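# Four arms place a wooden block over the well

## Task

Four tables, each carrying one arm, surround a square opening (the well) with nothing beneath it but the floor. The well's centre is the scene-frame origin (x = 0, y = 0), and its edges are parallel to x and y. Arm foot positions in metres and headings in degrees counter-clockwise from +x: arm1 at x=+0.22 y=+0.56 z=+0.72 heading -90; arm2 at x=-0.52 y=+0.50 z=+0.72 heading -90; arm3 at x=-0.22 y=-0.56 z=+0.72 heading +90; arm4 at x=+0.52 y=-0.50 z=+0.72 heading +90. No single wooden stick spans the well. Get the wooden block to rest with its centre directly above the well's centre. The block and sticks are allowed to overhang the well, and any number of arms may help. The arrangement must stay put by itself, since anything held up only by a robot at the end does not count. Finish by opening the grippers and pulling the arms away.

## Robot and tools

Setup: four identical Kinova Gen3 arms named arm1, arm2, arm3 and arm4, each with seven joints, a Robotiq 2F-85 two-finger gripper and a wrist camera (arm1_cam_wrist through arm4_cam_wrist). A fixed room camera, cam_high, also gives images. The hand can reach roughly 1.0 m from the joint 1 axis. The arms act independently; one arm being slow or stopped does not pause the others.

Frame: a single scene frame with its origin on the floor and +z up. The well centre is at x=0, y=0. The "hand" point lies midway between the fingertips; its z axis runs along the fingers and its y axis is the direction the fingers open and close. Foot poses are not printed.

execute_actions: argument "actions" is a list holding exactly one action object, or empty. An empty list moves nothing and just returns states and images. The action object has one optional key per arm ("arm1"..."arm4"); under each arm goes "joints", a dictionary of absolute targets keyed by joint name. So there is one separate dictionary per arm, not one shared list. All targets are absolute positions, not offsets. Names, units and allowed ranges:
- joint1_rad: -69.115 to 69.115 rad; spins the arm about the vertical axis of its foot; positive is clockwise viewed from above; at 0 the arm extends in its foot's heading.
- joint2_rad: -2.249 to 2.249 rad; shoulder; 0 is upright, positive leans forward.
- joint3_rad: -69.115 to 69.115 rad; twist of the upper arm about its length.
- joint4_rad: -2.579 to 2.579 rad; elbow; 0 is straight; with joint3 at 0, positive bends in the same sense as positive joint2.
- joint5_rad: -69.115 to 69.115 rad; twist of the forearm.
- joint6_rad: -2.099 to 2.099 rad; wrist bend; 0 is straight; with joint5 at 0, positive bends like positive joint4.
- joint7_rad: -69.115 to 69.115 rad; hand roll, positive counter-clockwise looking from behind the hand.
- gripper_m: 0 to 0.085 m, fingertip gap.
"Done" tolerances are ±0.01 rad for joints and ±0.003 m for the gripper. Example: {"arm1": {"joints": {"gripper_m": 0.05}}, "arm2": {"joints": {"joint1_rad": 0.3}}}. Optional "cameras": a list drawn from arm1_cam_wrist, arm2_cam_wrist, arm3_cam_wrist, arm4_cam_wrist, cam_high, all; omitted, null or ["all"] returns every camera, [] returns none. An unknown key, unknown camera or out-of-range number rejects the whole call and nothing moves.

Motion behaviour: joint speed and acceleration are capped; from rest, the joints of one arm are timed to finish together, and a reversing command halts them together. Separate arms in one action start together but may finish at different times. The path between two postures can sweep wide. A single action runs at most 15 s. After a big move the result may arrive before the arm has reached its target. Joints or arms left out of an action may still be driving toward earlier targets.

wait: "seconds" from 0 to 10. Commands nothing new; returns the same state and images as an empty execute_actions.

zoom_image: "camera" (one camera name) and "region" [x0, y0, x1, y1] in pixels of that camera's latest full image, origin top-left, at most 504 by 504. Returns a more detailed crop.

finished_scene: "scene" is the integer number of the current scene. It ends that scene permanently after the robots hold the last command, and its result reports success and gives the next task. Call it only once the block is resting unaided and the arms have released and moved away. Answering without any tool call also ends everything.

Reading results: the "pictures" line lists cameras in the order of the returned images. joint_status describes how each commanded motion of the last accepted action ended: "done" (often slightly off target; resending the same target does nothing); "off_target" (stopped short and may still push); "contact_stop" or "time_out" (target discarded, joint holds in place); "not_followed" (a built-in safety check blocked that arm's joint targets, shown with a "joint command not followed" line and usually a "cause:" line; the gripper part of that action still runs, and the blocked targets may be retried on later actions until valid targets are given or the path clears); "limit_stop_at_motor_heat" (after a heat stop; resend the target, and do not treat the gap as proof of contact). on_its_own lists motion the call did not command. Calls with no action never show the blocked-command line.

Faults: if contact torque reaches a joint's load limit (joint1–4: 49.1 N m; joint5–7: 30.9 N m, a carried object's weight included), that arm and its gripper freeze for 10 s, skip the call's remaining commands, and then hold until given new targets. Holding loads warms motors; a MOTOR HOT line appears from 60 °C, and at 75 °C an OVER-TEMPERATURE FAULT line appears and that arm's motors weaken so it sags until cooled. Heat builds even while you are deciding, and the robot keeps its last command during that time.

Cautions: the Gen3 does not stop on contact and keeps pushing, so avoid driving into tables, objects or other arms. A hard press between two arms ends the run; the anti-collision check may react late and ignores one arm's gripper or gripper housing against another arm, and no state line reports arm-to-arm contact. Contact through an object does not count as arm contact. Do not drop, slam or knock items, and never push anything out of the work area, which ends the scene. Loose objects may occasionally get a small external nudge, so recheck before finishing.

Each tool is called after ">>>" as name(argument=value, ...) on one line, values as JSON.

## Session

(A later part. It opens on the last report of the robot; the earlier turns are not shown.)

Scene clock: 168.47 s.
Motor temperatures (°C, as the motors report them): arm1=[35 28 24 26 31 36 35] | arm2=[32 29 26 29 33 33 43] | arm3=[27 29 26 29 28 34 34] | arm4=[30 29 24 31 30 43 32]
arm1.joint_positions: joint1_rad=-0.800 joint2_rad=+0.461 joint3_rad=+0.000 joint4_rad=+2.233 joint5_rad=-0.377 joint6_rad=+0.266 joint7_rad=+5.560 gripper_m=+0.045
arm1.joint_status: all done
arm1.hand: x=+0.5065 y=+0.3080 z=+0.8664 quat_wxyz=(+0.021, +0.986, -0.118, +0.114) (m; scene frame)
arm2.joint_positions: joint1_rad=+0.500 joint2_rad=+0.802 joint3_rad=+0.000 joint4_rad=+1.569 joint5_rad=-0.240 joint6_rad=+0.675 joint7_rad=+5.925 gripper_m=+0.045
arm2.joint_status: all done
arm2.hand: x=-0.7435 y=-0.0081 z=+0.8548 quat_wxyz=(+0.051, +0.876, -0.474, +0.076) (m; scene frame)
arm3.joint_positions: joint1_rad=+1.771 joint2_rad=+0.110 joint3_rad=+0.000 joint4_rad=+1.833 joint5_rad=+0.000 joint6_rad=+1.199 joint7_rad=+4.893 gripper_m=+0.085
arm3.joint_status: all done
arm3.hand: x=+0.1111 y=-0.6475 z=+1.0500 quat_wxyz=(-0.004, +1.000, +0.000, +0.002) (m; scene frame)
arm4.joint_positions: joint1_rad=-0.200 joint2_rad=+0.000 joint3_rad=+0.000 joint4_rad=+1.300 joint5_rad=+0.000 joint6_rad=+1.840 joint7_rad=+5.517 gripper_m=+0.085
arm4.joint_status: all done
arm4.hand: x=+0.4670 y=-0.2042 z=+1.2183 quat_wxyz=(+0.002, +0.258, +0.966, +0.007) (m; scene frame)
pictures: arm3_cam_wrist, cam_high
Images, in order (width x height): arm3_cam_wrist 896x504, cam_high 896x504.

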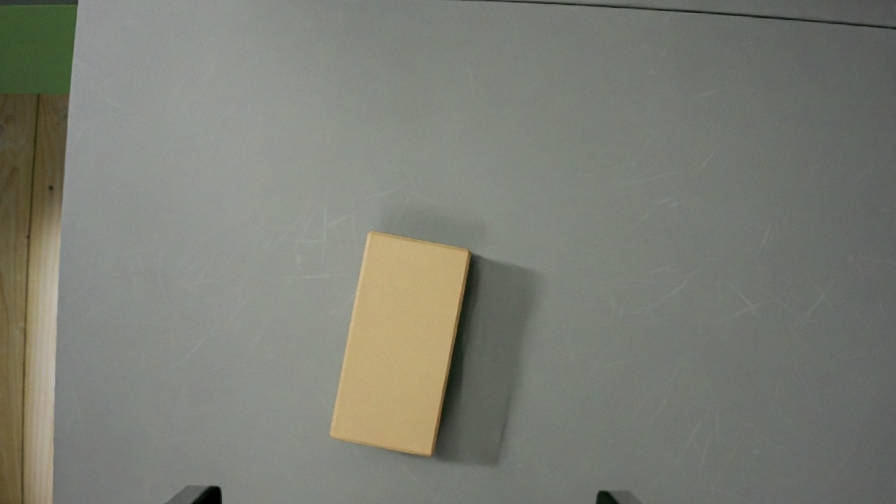

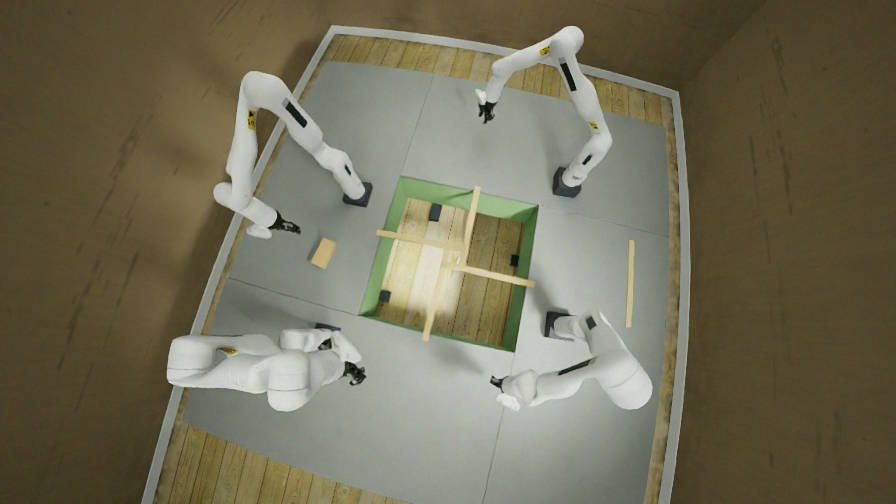

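>>> execute_actions(actions=[{"arm3":{"joints":{"joint1_rad":1.7374,"joint2_rad":0.5753,"joint4_rad":2.1621,"joint5_rad":0.0,"joint6_rad":0.4042,"joint7_rad":4.7088}}}], cameras=["arm3_cam_wrist"])

Scene clock: 176.00 s.
Motor temperatures (°C, as the motors report them): arm1=[35 28 24 26 31 36 35] | arm2=[32 29 26 29 33 33 43] | arm3=[27 29 26 29 28 34 34] | arm4=[30 29 24 31 30 43 32]
arm1.joint_positions: joint1_rad=-0.800 joint2_rad=+0.461 joint3_rad=+0.000 joint4_rad=+2.233 joint5_rad=-0.377 joint6_rad=+0.266 joint7_rad=+5.560 gripper_m=+0.045
arm1.joint_status: not commanded
arm1.hand: x=+0.5065 y=+0.3080 z=+0.8664 quat_wxyz=(+0.021, +0.986, -0.118, +0.114) (m; scene frame)
arm2.joint_positions: joint1_rad=+0.500 joint2_rad=+0.802 joint3_rad=+0.000 joint4_rad=+1.569 joint5_rad=-0.240 joint6_rad=+0.675 joint7_rad=+5.925 gripper_m=+0.045
arm2.joint_status: not commanded
arm2.hand: x=-0.7435 y=-0.0081 z=+0.8548 quat_wxyz=(+0.051, +0.876, -0.474, +0.076) (m; scene frame)
arm3.joint_positions: joint1_rad=+1.737 joint2_rad=+0.575 joint3_rad=+0.000 joint4_rad=+2.162 joint5_rad=+0.000 joint6_rad=+0.404 joint7_rad=+4.709 gripper_m=+0.085
arm3.joint_status: all done
arm3.hand: x=+0.1281 y=-0.6364 z=+0.8102 quat_wxyz=(-0.004, +0.997, -0.075, +0.001) (m; scene frame)
arm4.joint_positions: joint1_rad=-0.200 joint2_rad=+0.000 joint3_rad=+0.000 joint4_rad=+1.300 joint5_rad=+0.000 joint6_rad=+1.840 joint7_rad=+5.517 gripper_m=+0.085
arm4.joint_status: not commanded
arm4.hand: x=+0.4670 y=-0.2042 z=+1.2183 quat_wxyz=(+0.002, +0.258, +0.966, +0.007) (m; scene frame)
pictures: arm3_cam_wrist
Images, in order (width x height): arm3_cam_wrist 896x504.

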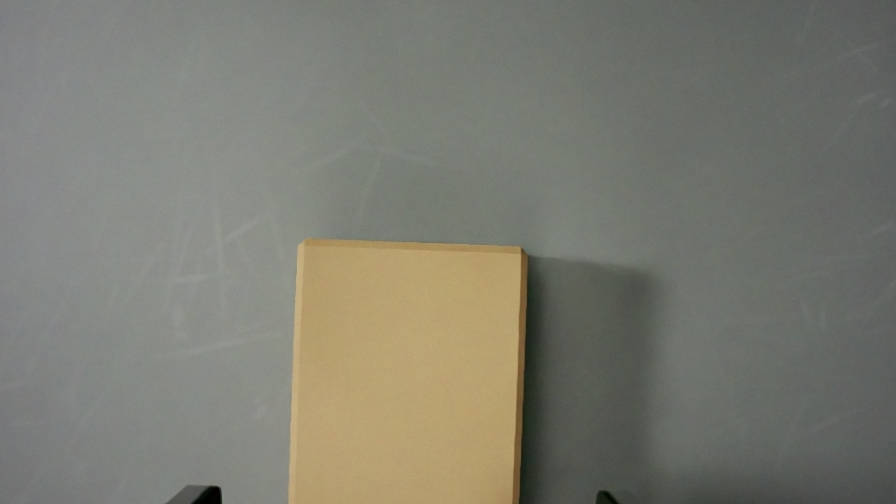

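>>> execute_actions(actions=[{"arm3":{"joints":{"joint1_rad":1.7391,"joint2_rad":0.7399,"joint4_rad":2.1810,"joint6_rad":0.2207,"joint7_rad":4.7105}}}], cameras=["arm3_cam_wrist"])

>>> execute_actions(actions=[{"arm3":{"joints":{"gripper_m":0.052}}}], cameras=["arm3_cam_wrist"])

Scene clock: 178.13 s.
Motor temperatures (°C, as the motors report them): arm1=[35 28 24 26 31 36 35] | arm2=[32 29 26 29 33 33 43] | arm3=[27 29 26 29 28 34 34] | arm4=[30 29 24 31 30 43 32]
arm1.joint_positions: joint1_rad=-0.800 joint2_rad=+0.461 joint3_rad=+0.000 joint4_rad=+2.233 joint5_rad=-0.377 joint6_rad=+0.266 joint7_rad=+5.560 gripper_m=+0.045
arm1.joint_status: not commanded
arm1.hand: x=+0.5065 y=+0.3080 z=+0.8664 quat_wxyz=(+0.021, +0.986, -0.118, +0.114) (m; scene frame)
arm2.joint_positions: joint1_rad=+0.500 joint2_rad=+0.802 joint3_rad=+0.000 joint4_rad=+1.569 joint5_rad=-0.240 joint6_rad=+0.675 joint7_rad=+5.925 gripper_m=+0.045
arm2.joint_status: not commanded
arm2.hand: x=-0.7435 y=-0.0081 z=+0.8548 quat_wxyz=(+0.051, +0.876, -0.474, +0.076) (m; scene frame)
arm3.joint_positions: joint1_rad=+1.739 joint2_rad=+0.740 joint3_rad=+0.000 joint4_rad=+2.181 joint5_rad=+0.000 joint6_rad=+0.221 joint7_rad=+4.711 gripper_m=+0.085
arm3.joint_status: all done
arm3.hand: x=+0.1281 y=-0.6365 z=+0.7503 quat_wxyz=(-0.004, +0.997, -0.075, +0.001) (m; scene frame)
arm4.joint_positions: joint1_rad=-0.200 joint2_rad=+0.000 joint3_rad=+0.000 joint4_rad=+1.300 joint5_rad=+0.000 joint6_rad=+1.840 joint7_rad=+5.517 gripper_m=+0.085
arm4.joint_status: not commanded
arm4.hand: x=+0.4670 y=-0.2042 z=+1.2183 quat_wxyz=(+0.002, +0.258, +0.966, +0.007) (m; scene frame)
pictures: arm3_cam_wrist
Images, in order (width x height): arm3_cam_wrist 896x504.

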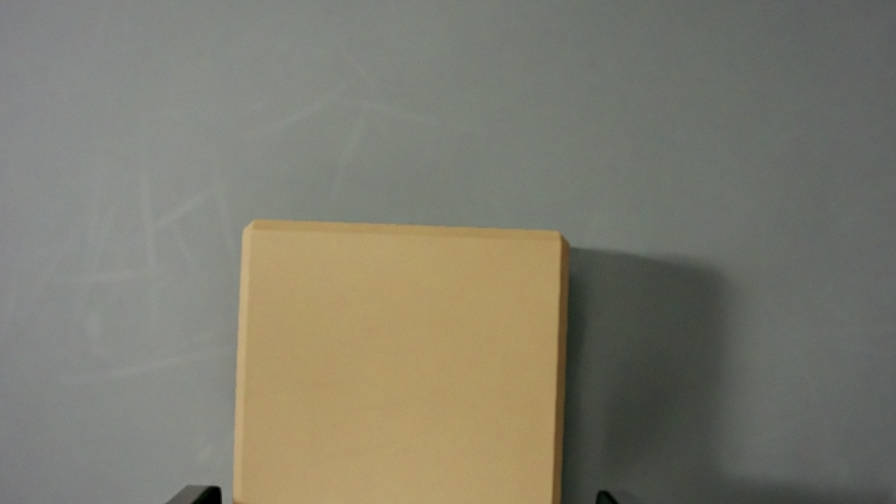

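Scene clock: 178.90 s.
Motor temperatures (°C, as the motors report them): arm1=[35 28 24 26 31 36 35] | arm2=[32 29 26 29 33 33 43] | arm3=[27 29 26 29 28 34 34] | arm4=[30 29 24 31 30 43 32]
arm1.joint_positions: joint1_rad=-0.800 joint2_rad=+0.461 joint3_rad=+0.000 joint4_rad=+2.233 joint5_rad=-0.377 joint6_rad=+0.266 joint7_rad=+5.560 gripper_m=+0.045
arm1.joint_status: not commanded
arm1.hand: x=+0.5065 y=+0.3080 z=+0.8664 quat_wxyz=(+0.021, +0.986, -0.118, +0.114) (m; scene frame)
arm2.joint_positions: joint1_rad=+0.500 joint2_rad=+0.802 joint3_rad=+0.000 joint4_rad=+1.569 joint5_rad=-0.240 joint6_rad=+0.675 joint7_rad=+5.925 gripper_m=+0.045
arm2.joint_status: not commanded
arm2.hand: x=-0.7435 y=-0.0081 z=+0.8548 quat_wxyz=(+0.051, +0.876, -0.474, +0.076) (m; scene frame)
arm3.joint_positions: joint1_rad=+1.739 joint2_rad=+0.737 joint3_rad=+0.000 joint4_rad=+2.182 joint5_rad=+0.000 joint6_rad=+0.222 joint7_rad=+4.710 gripper_m=+0.067
arm3.joint_status: gripper_m off_target (ended at +0.067, target +0.052)
arm3.hand: x=+0.1282 y=-0.6364 z=+0.7511 quat_wxyz=(-0.004, +0.997, -0.075, +0.002) (m; scene frame)
arm4.joint_positions: joint1_rad=-0.200 joint2_rad=+0.000 joint3_rad=+0.000 joint4_rad=+1.300 joint5_rad=+0.000 joint6_rad=+1.840 joint7_rad=+5.518 gripper_m=+0.085
arm4.joint_status: not commanded
arm4.hand: x=+0.4670 y=-0.2042 z=+1.2183 quat_wxyz=(+0.002, +0.258, +0.966, +0.007) (m; scene frame)
pictures: arm3_cam_wrist
Images, in order (width x height): arm3_cam_wrist 896x504.

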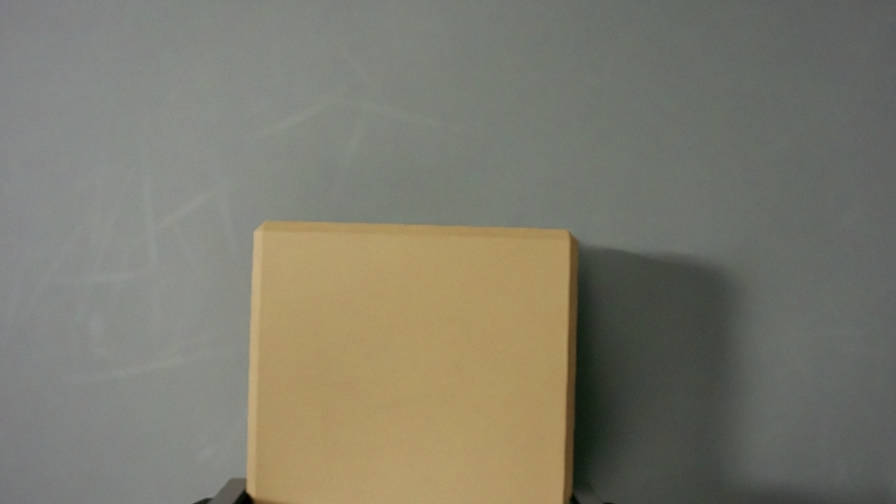

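>>> execute_actions(actions=[{"arm3":{"joints":{"joint1_rad":1.56,"joint2_rad":0.5753,"joint4_rad":2.1621,"joint6_rad":0.4042,"joint7_rad":4.53}}}], cameras=["arm3_cam_wrist"])

>>> execute_actions(actions=[{"arm3":{"joints":{"joint1_rad":0.3518,"joint2_rad":0.9127,"joint4_rad":1.1860,"joint6_rad":1.0429,"joint7_rad":3.4733}}}], cameras=["arm3_cam_wrist","cam_high"])

Scene clock: 183.63 s.
Motor temperatures (°C, as the motors report them): arm1=[35 28 24 26 31 36 35] | arm2=[32 29 26 29 33 33 43] | arm3=[27 29 26 29 28 34 34] | arm4=[30 29 24 31 30 43 32]
arm1.joint_positions: joint1_rad=-0.800 joint2_rad=+0.461 joint3_rad=+0.000 joint4_rad=+2.233 joint5_rad=-0.377 joint6_rad=+0.266 joint7_rad=+5.560 gripper_m=+0.045
arm1.joint_status: not commanded
arm1.hand: x=+0.5065 y=+0.3080 z=+0.8664 quat_wxyz=(+0.021, +0.986, -0.118, +0.114) (m; scene frame)
arm2.joint_positions: joint1_rad=+0.500 joint2_rad=+0.802 joint3_rad=+0.000 joint4_rad=+1.569 joint5_rad=-0.240 joint6_rad=+0.675 joint7_rad=+5.925 gripper_m=+0.045
arm2.joint_status: not commanded
arm2.hand: x=-0.7435 y=-0.0081 z=+0.8548 quat_wxyz=(+0.051, +0.876, -0.474, +0.076) (m; scene frame)
arm3.joint_positions: joint1_rad=+1.560 joint2_rad=+0.576 joint3_rad=+0.000 joint4_rad=+2.162 joint5_rad=+0.000 joint6_rad=+0.404 joint7_rad=+4.530 gripper_m=+0.067
arm3.joint_status: all done
arm3.hand: x=+0.1356 y=-0.5744 z=+0.8103 quat_wxyz=(-0.004, +0.997, -0.076, +0.001) (m; scene frame)
arm4.joint_positions: joint1_rad=-0.200 joint2_rad=+0.000 joint3_rad=+0.000 joint4_rad=+1.300 joint5_rad=+0.000 joint6_rad=+1.840 joint7_rad=+5.518 gripper_m=+0.085
arm4.joint_status: not commanded
arm4.hand: x=+0.4670 y=-0.2042 z=+1.2183 quat_wxyz=(+0.002, +0.258, +0.966, +0.007) (m; scene frame)
pictures: arm3_cam_wrist
Images, in order (width x height): arm3_cam_wrist 896x504.

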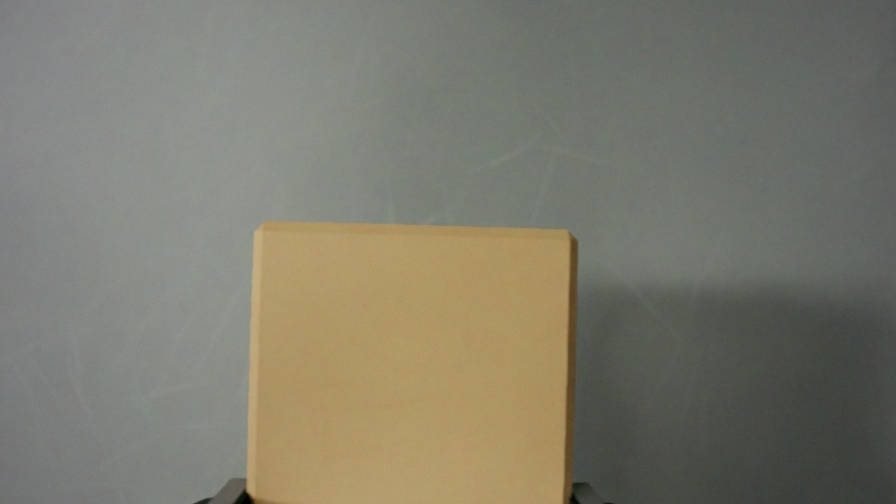

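Scene clock: 186.13 s.
Motor temperatures (°C, as the motors report them): arm1=[35 28 24 26 31 36 35] | arm2=[32 29 26 29 33 33 43] | arm3=[27 29 26 29 28 34 34] | arm4=[30 29 24 31 30 43 32]
arm1.joint_positions: joint1_rad=-0.800 joint2_rad=+0.461 joint3_rad=+0.000 joint4_rad=+2.233 joint5_rad=-0.377 joint6_rad=+0.266 joint7_rad=+5.560 gripper_m=+0.045
arm1.joint_status: not commanded
arm1.hand: x=+0.5065 y=+0.3080 z=+0.8664 quat_wxyz=(+0.021, +0.986, -0.118, +0.114) (m; scene frame)
arm2.joint_positions: joint1_rad=+0.500 joint2_rad=+0.802 joint3_rad=+0.000 joint4_rad=+1.569 joint5_rad=-0.240 joint6_rad=+0.675 joint7_rad=+5.925 gripper_m=+0.045
arm2.joint_status: not commanded
arm2.hand: x=-0.7435 y=-0.0081 z=+0.8548 quat_wxyz=(+0.051, +0.876, -0.474, +0.076) (m; scene frame)
arm3.joint_positions: joint1_rad=+0.352 joint2_rad=+0.914 joint3_rad=+0.000 joint4_rad=+1.187 joint5_rad=+0.000 joint6_rad=+1.043 joint7_rad=+3.473 gripper_m=+0.067
arm3.joint_status: all done
arm3.hand: x=+0.0030 y=+0.0022 z=+0.8490 quat_wxyz=(-0.003, +1.000, +0.000, +0.001) (m; scene frame)
arm4.joint_positions: joint1_rad=-0.200 joint2_rad=+0.000 joint3_rad=+0.000 joint4_rad=+1.300 joint5_rad=+0.000 joint6_rad=+1.840 joint7_rad=+5.517 gripper_m=+0.085
arm4.joint_status: not commanded
arm4.hand: x=+0.4670 y=-0.2042 z=+1.2183 quat_wxyz=(+0.002, +0.258, +0.966, +0.007) (m; scene frame)
pictures: arm3_cam_wrist, cam_high
Images, in order (width x height): arm3_cam_wrist 896x504, cam_high 896x504.

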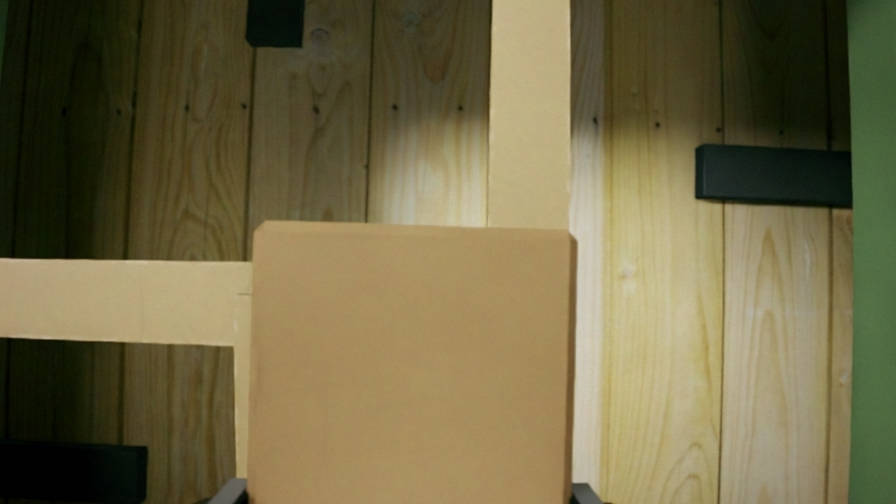

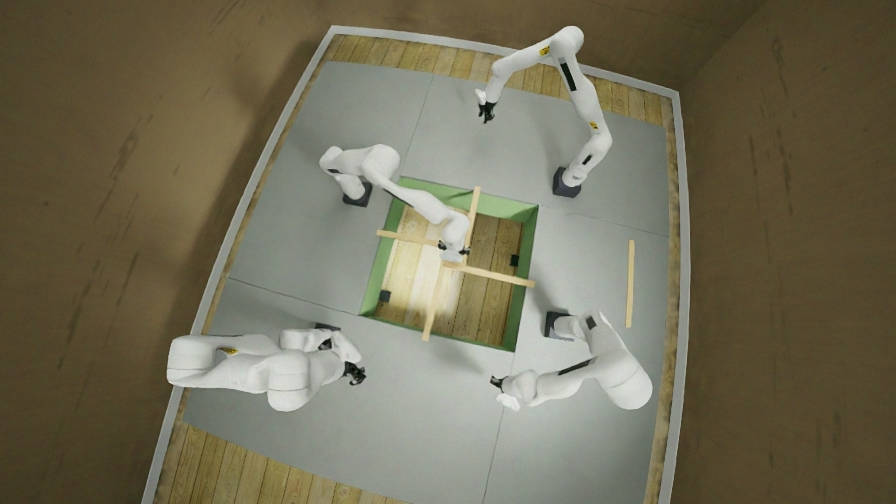

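>>> execute_actions(actions=[{"arm3":{"joints":{"joint2_rad":0.9647,"joint4_rad":1.2106,"joint6_rad":0.9662}}}], cameras=["arm3_cam_wrist","cam_high"])

Scene clock: 189.13 s.
Motor temperatures (°C, as the motors report them): arm1=[35 28 24 26 31 36 35] | arm2=[32 29 26 29 33 33 43] | arm3=[27 29 26 29 28 34 34] | arm4=[30 29 24 31 30 43 32]
arm1.joint_positions: joint1_rad=-0.800 joint2_rad=+0.461 joint3_rad=+0.000 joint4_rad=+2.233 joint5_rad=-0.377 joint6_rad=+0.266 joint7_rad=+5.560 gripper_m=+0.045
arm1.joint_status: not commanded
arm1.hand: x=+0.5065 y=+0.3080 z=+0.8664 quat_wxyz=(+0.021, +0.986, -0.118, +0.114) (m; scene frame)
arm2.joint_positions: joint1_rad=+0.500 joint2_rad=+0.802 joint3_rad=+0.000 joint4_rad=+1.569 joint5_rad=-0.240 joint6_rad=+0.675 joint7_rad=+5.925 gripper_m=+0.045
arm2.joint_status: not commanded
arm2.hand: x=-0.7435 y=-0.0081 z=+0.8548 quat_wxyz=(+0.051, +0.876, -0.474, +0.076) (m; scene frame)
arm3.joint_positions: joint1_rad=+0.352 joint2_rad=+0.966 joint3_rad=+0.000 joint4_rad=+1.211 joint5_rad=+0.000 joint6_rad=+0.966 joint7_rad=+3.473 gripper_m=+0.067
arm3.joint_status: all done
arm3.hand: x=+0.0030 y=+0.0025 z=+0.8110 quat_wxyz=(-0.003, +1.000, +0.000, +0.001) (m; scene frame)
arm4.joint_positions: joint1_rad=-0.200 joint2_rad=+0.000 joint3_rad=+0.000 joint4_rad=+1.300 joint5_rad=+0.000 joint6_rad=+1.840 joint7_rad=+5.518 gripper_m=+0.085
arm4.joint_status: not commanded
arm4.hand: x=+0.4670 y=-0.2042 z=+1.2183 quat_wxyz=(+0.002, +0.258, +0.966, +0.007) (m; scene frame)
pictures: arm3_cam_wrist, cam_high
Images, in order (width x height): arm3_cam_wrist 896x504, cam_high 896x504.

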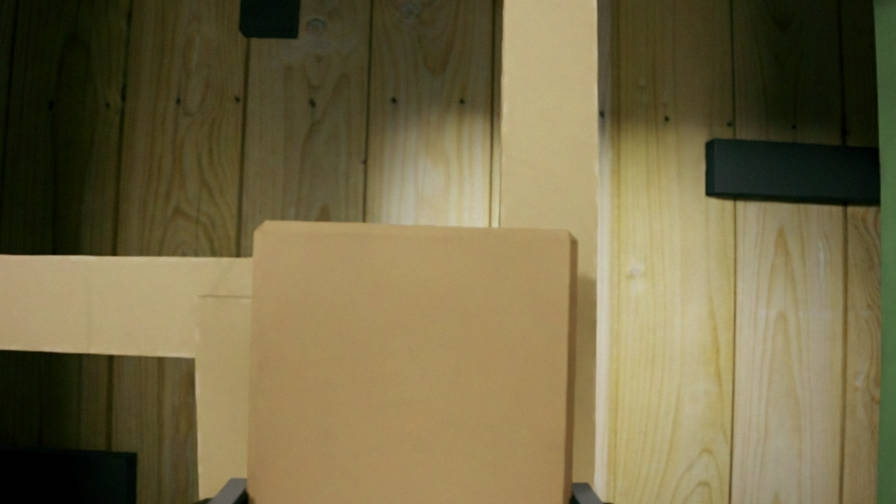

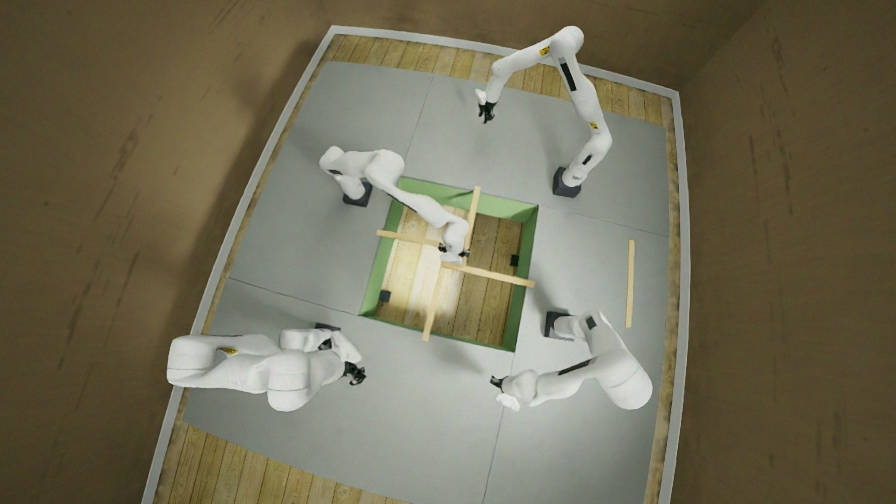

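>>> execute_actions(actions=[{"arm3":{"joints":{"joint2_rad":0.9714,"joint4_rad":1.2130,"joint6_rad":0.9572}}}], cameras=["arm3_cam_wrist"])

Scene clock: 190.57 s.
Motor temperatures (°C, as the motors report them): arm1=[35 28 24 26 31 36 35] | arm2=[32 29 26 29 33 33 43] | arm3=[27 29 26 29 28 34 34] | arm4=[30 29 24 31 30 43 32]
arm1.joint_positions: joint1_rad=-0.800 joint2_rad=+0.461 joint3_rad=+0.000 joint4_rad=+2.233 joint5_rad=-0.377 joint6_rad=+0.266 joint7_rad=+5.560 gripper_m=+0.045
arm1.joint_status: not commanded
arm1.hand: x=+0.5065 y=+0.3080 z=+0.8664 quat_wxyz=(+0.021, +0.986, -0.118, +0.114) (m; scene frame)
arm2.joint_positions: joint1_rad=+0.500 joint2_rad=+0.802 joint3_rad=+0.000 joint4_rad=+1.569 joint5_rad=-0.240 joint6_rad=+0.675 joint7_rad=+5.925 gripper_m=+0.045
arm2.joint_status: not commanded
arm2.hand: x=-0.7435 y=-0.0081 z=+0.8548 quat_wxyz=(+0.051, +0.876, -0.474, +0.076) (m; scene frame)
arm3.joint_positions: joint1_rad=+0.352 joint2_rad=+0.972 joint3_rad=+0.000 joint4_rad=+1.214 joint5_rad=+0.000 joint6_rad=+0.957 joint7_rad=+3.473 gripper_m=+0.067
arm3.joint_status: all done
arm3.hand: x=+0.0031 y=+0.0026 z=+0.8066 quat_wxyz=(-0.003, +1.000, +0.000, +0.001) (m; scene frame)
arm4.joint_positions: joint1_rad=-0.200 joint2_rad=+0.000 joint3_rad=+0.000 joint4_rad=+1.300 joint5_rad=+0.000 joint6_rad=+1.840 joint7_rad=+5.518 gripper_m=+0.085
arm4.joint_status: not commanded
arm4.hand: x=+0.4670 y=-0.2042 z=+1.2183 quat_wxyz=(+0.002, +0.258, +0.966, +0.007) (m; scene frame)
pictures: arm3_cam_wrist
Images, in order (width x height): arm3_cam_wrist 896x504.

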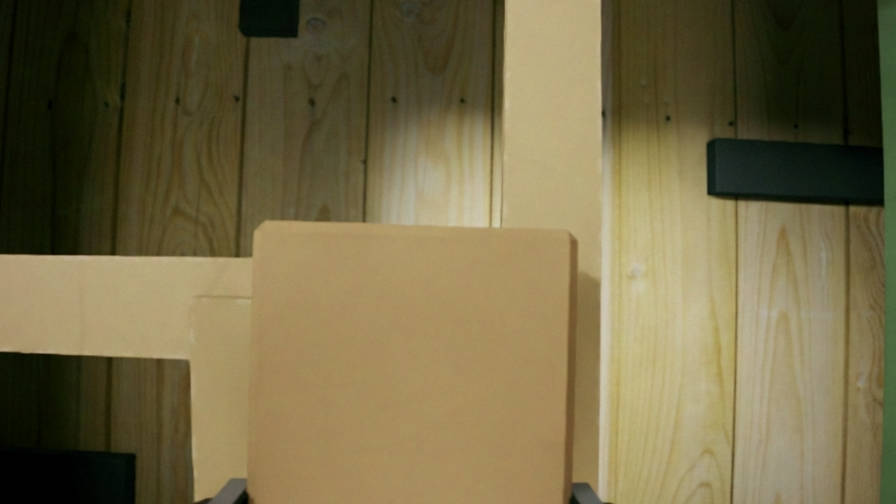

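>>> execute_actions(actions=[{"arm3":{"joints":{"joint2_rad":0.9756,"joint4_rad":1.2146,"joint6_rad":0.9514}}}], cameras=["arm3_cam_wrist"])

Scene clock: 191.47 s.
Motor temperatures (°C, as the motors report them): arm1=[35 28 24 26 31 36 35] | arm2=[32 29 26 29 33 33 43] | arm3=[27 29 26 29 28 34 34] | arm4=[30 29 24 31 30 43 32]
arm1.joint_positions: joint1_rad=-0.800 joint2_rad=+0.461 joint3_rad=+0.000 joint4_rad=+2.233 joint5_rad=-0.377 joint6_rad=+0.266 joint7_rad=+5.560 gripper_m=+0.045
arm1.joint_status: not commanded
arm1.hand: x=+0.5065 y=+0.3080 z=+0.8664 quat_wxyz=(+0.021, +0.986, -0.118, +0.114) (m; scene frame)
arm2.joint_positions: joint1_rad=+0.500 joint2_rad=+0.802 joint3_rad=+0.000 joint4_rad=+1.569 joint5_rad=-0.240 joint6_rad=+0.675 joint7_rad=+5.925 gripper_m=+0.045
arm2.joint_status: not commanded
arm2.hand: x=-0.7435 y=-0.0081 z=+0.8548 quat_wxyz=(+0.051, +0.876, -0.474, +0.076) (m; scene frame)
arm3.joint_positions: joint1_rad=+0.352 joint2_rad=+0.974 joint3_rad=+0.000 joint4_rad=+1.214 joint5_rad=+0.000 joint6_rad=+0.952 joint7_rad=+3.473 gripper_m=+0.067
arm3.joint_status: all done
arm3.hand: x=+0.0033 y=+0.0032 z=+0.8054 quat_wxyz=(-0.005, +1.000, +0.000, +0.002) (m; scene frame)
arm4.joint_positions: joint1_rad=-0.200 joint2_rad=+0.000 joint3_rad=+0.000 joint4_rad=+1.300 joint5_rad=+0.000 joint6_rad=+1.840 joint7_rad=+5.518 gripper_m=+0.085
arm4.joint_status: not commanded
arm4.hand: x=+0.4670 y=-0.2042 z=+1.2183 quat_wxyz=(+0.002, +0.258, +0.966, +0.007) (m; scene frame)
pictures: arm3_cam_wrist
Images, in order (width x height): arm3_cam_wrist 896x504.

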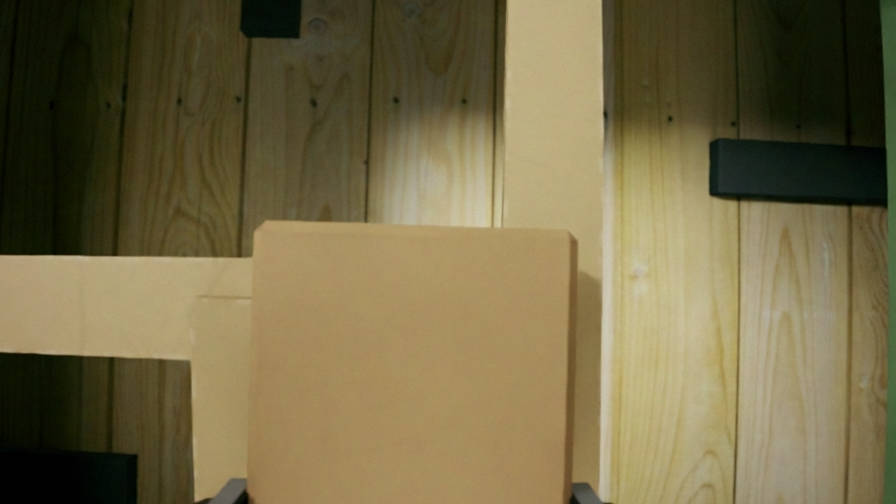

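>>> execute_actions(actions=[{"arm3":{"joints":{"gripper_m":0.085}}}], cameras=["arm3_cam_wrist"])

Scene clock: 193.57 s.
Motor temperatures (°C, as the motors report them): arm1=[35 28 24 26 31 36 35] | arm2=[32 29 26 29 33 33 43] | arm3=[27 29 26 29 28 34 34] | arm4=[30 29 24 31 30 43 32]
arm1.joint_positions: joint1_rad=-0.800 joint2_rad=+0.461 joint3_rad=+0.000 joint4_rad=+2.233 joint5_rad=-0.377 joint6_rad=+0.266 joint7_rad=+5.560 gripper_m=+0.045
arm1.joint_status: not commanded
arm1.hand: x=+0.5065 y=+0.3080 z=+0.8664 quat_wxyz=(+0.021, +0.986, -0.118, +0.114) (m; scene frame)
arm2.joint_positions: joint1_rad=+0.500 joint2_rad=+0.802 joint3_rad=+0.000 joint4_rad=+1.569 joint5_rad=-0.240 joint6_rad=+0.675 joint7_rad=+5.925 gripper_m=+0.045
arm2.joint_status: not commanded
arm2.hand: x=-0.7435 y=-0.0081 z=+0.8548 quat_wxyz=(+0.051, +0.876, -0.474, +0.076) (m; scene frame)
arm3.joint_positions: joint1_rad=+0.352 joint2_rad=+0.976 joint3_rad=+0.000 joint4_rad=+1.215 joint5_rad=+0.000 joint6_rad=+0.951 joint7_rad=+3.473 gripper_m=+0.085
arm3.joint_status: all done
arm3.hand: x=+0.0032 y=+0.0031 z=+0.8045 quat_wxyz=(-0.004, +1.000, +0.000, +0.002) (m; scene frame)
arm4.joint_positions: joint1_rad=-0.200 joint2_rad=+0.000 joint3_rad=+0.000 joint4_rad=+1.300 joint5_rad=+0.000 joint6_rad=+1.840 joint7_rad=+5.517 gripper_m=+0.085
arm4.joint_status: not commanded
arm4.hand: x=+0.4670 y=-0.2042 z=+1.2183 quat_wxyz=(+0.002, +0.258, +0.966, +0.007) (m; scene frame)
pictures: arm3_cam_wrist
Images, in order (width x height): arm3_cam_wrist 896x504.

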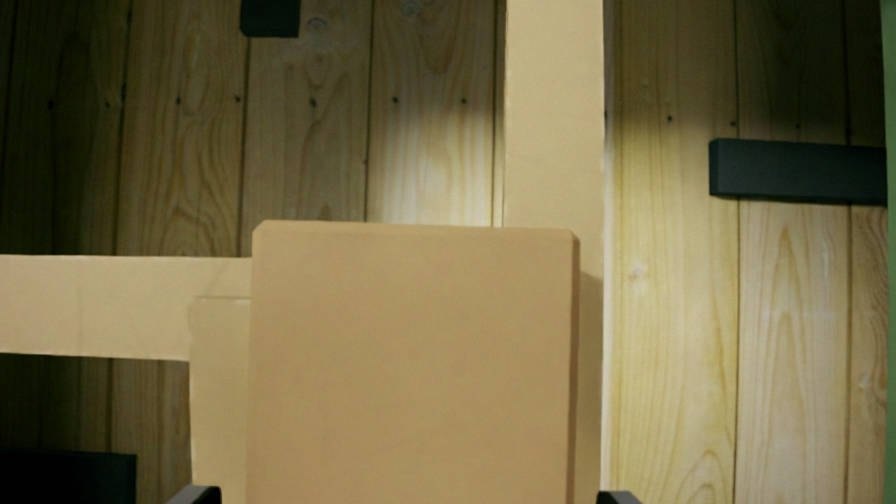

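>>> execute_actions(actions=[{"arm3":{"joints":{"joint2_rad":0.0,"joint4_rad":1.0,"joint6_rad":2.05}}}], cameras=["arm3_cam_wrist","cam_high"])

>>> zoom_image(camera="cam_high", region=[360, 170, 550, 350])

Scene clock: 197.37 s.
Motor temperatures (°C, as the motors report them): arm1=[35 28 24 26 31 36 35] | arm2=[32 29 26 29 33 33 43] | arm3=[27 29 26 29 28 34 34] | arm4=[30 29 24 31 30 43 32]
arm1.joint_positions: joint1_rad=-0.800 joint2_rad=+0.461 joint3_rad=+0.000 joint4_rad=+2.233 joint5_rad=-0.377 joint6_rad=+0.266 joint7_rad=+5.560 gripper_m=+0.045
arm1.joint_status: not commanded
arm1.hand: x=+0.5065 y=+0.3080 z=+0.8664 quat_wxyz=(+0.021, +0.986, -0.118, +0.114) (m; scene frame)
arm2.joint_positions: joint1_rad=+0.500 joint2_rad=+0.802 joint3_rad=+0.000 joint4_rad=+1.569 joint5_rad=-0.240 joint6_rad=+0.675 joint7_rad=+5.925 gripper_m=+0.045
arm2.joint_status: not commanded
arm2.hand: x=-0.7435 y=-0.0081 z=+0.8548 quat_wxyz=(+0.051, +0.876, -0.474, +0.076) (m; scene frame)
arm3.joint_positions: joint1_rad=+0.352 joint2_rad=+0.000 joint3_rad=+0.000 joint4_rad=+1.000 joint5_rad=+0.000 joint6_rad=+2.050 joint7_rad=+3.473 gripper_m=+0.085
arm3.joint_status: all done
arm3.hand: x=-0.0999 y=-0.2957 z=+1.3401 quat_wxyz=(-0.047, +0.999, +0.000, +0.016) (m; scene frame)
arm4.joint_positions: joint1_rad=-0.200 joint2_rad=+0.000 joint3_rad=+0.000 joint4_rad=+1.300 joint5_rad=+0.000 joint6_rad=+1.840 joint7_rad=+5.517 gripper_m=+0.085
arm4.joint_status: not commanded
arm4.hand: x=+0.4670 y=-0.2042 z=+1.2183 quat_wxyz=(+0.002, +0.258, +0.966, +0.007) (m; scene frame)
pictures: arm3_cam_wrist, cam_high
Images, in order (width x height): arm3_cam_wrist 896x504, cam_high 896x504.

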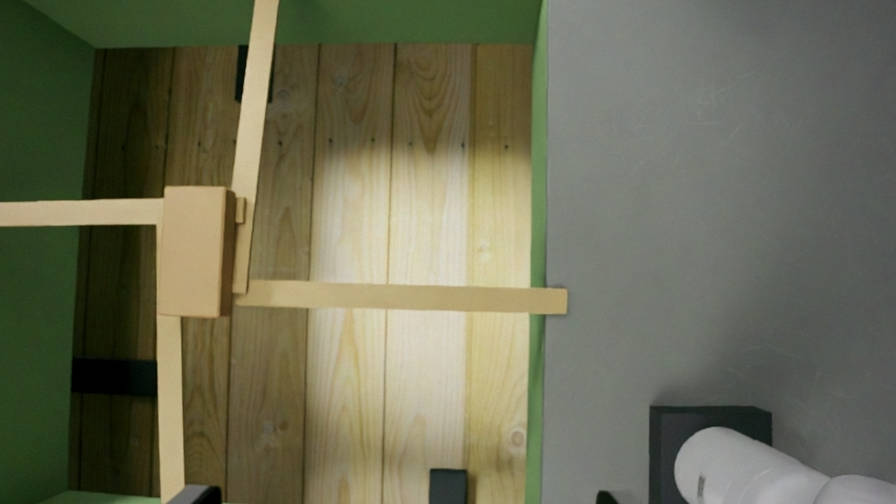

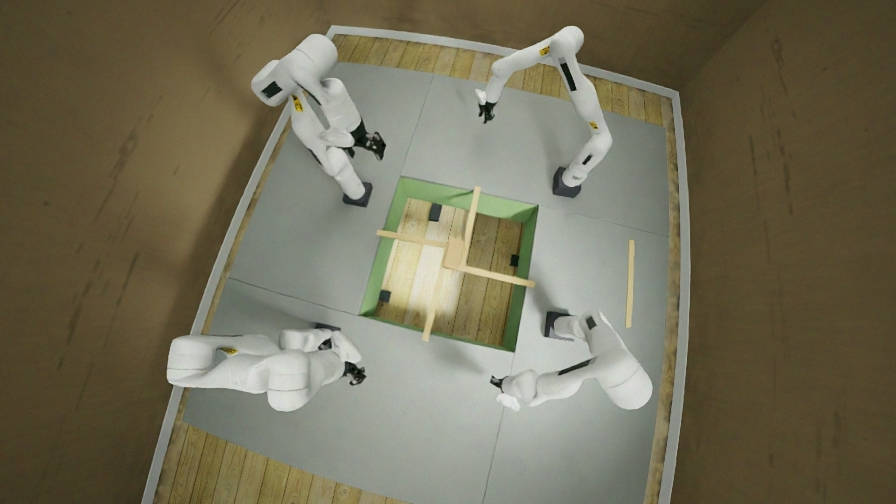

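Region (360, 170, 550, 350) of cam_high's 896x504 image, scaled by 2.653, with more detail than that image has; it fills the top 477 rows of this view, and the rest is white.

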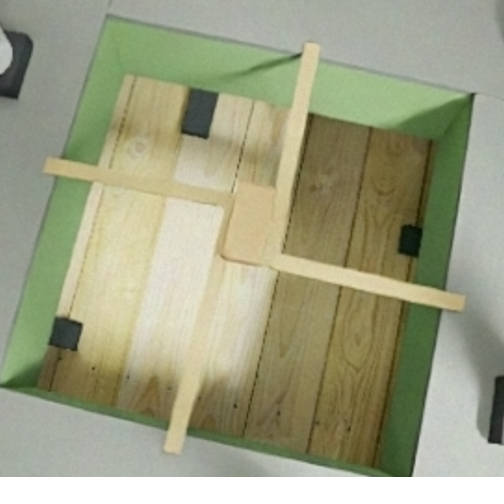

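The block is resting on the frame and all arms are clear.

>>> finished_scene(scene=1)

The scene is finished: the task was done.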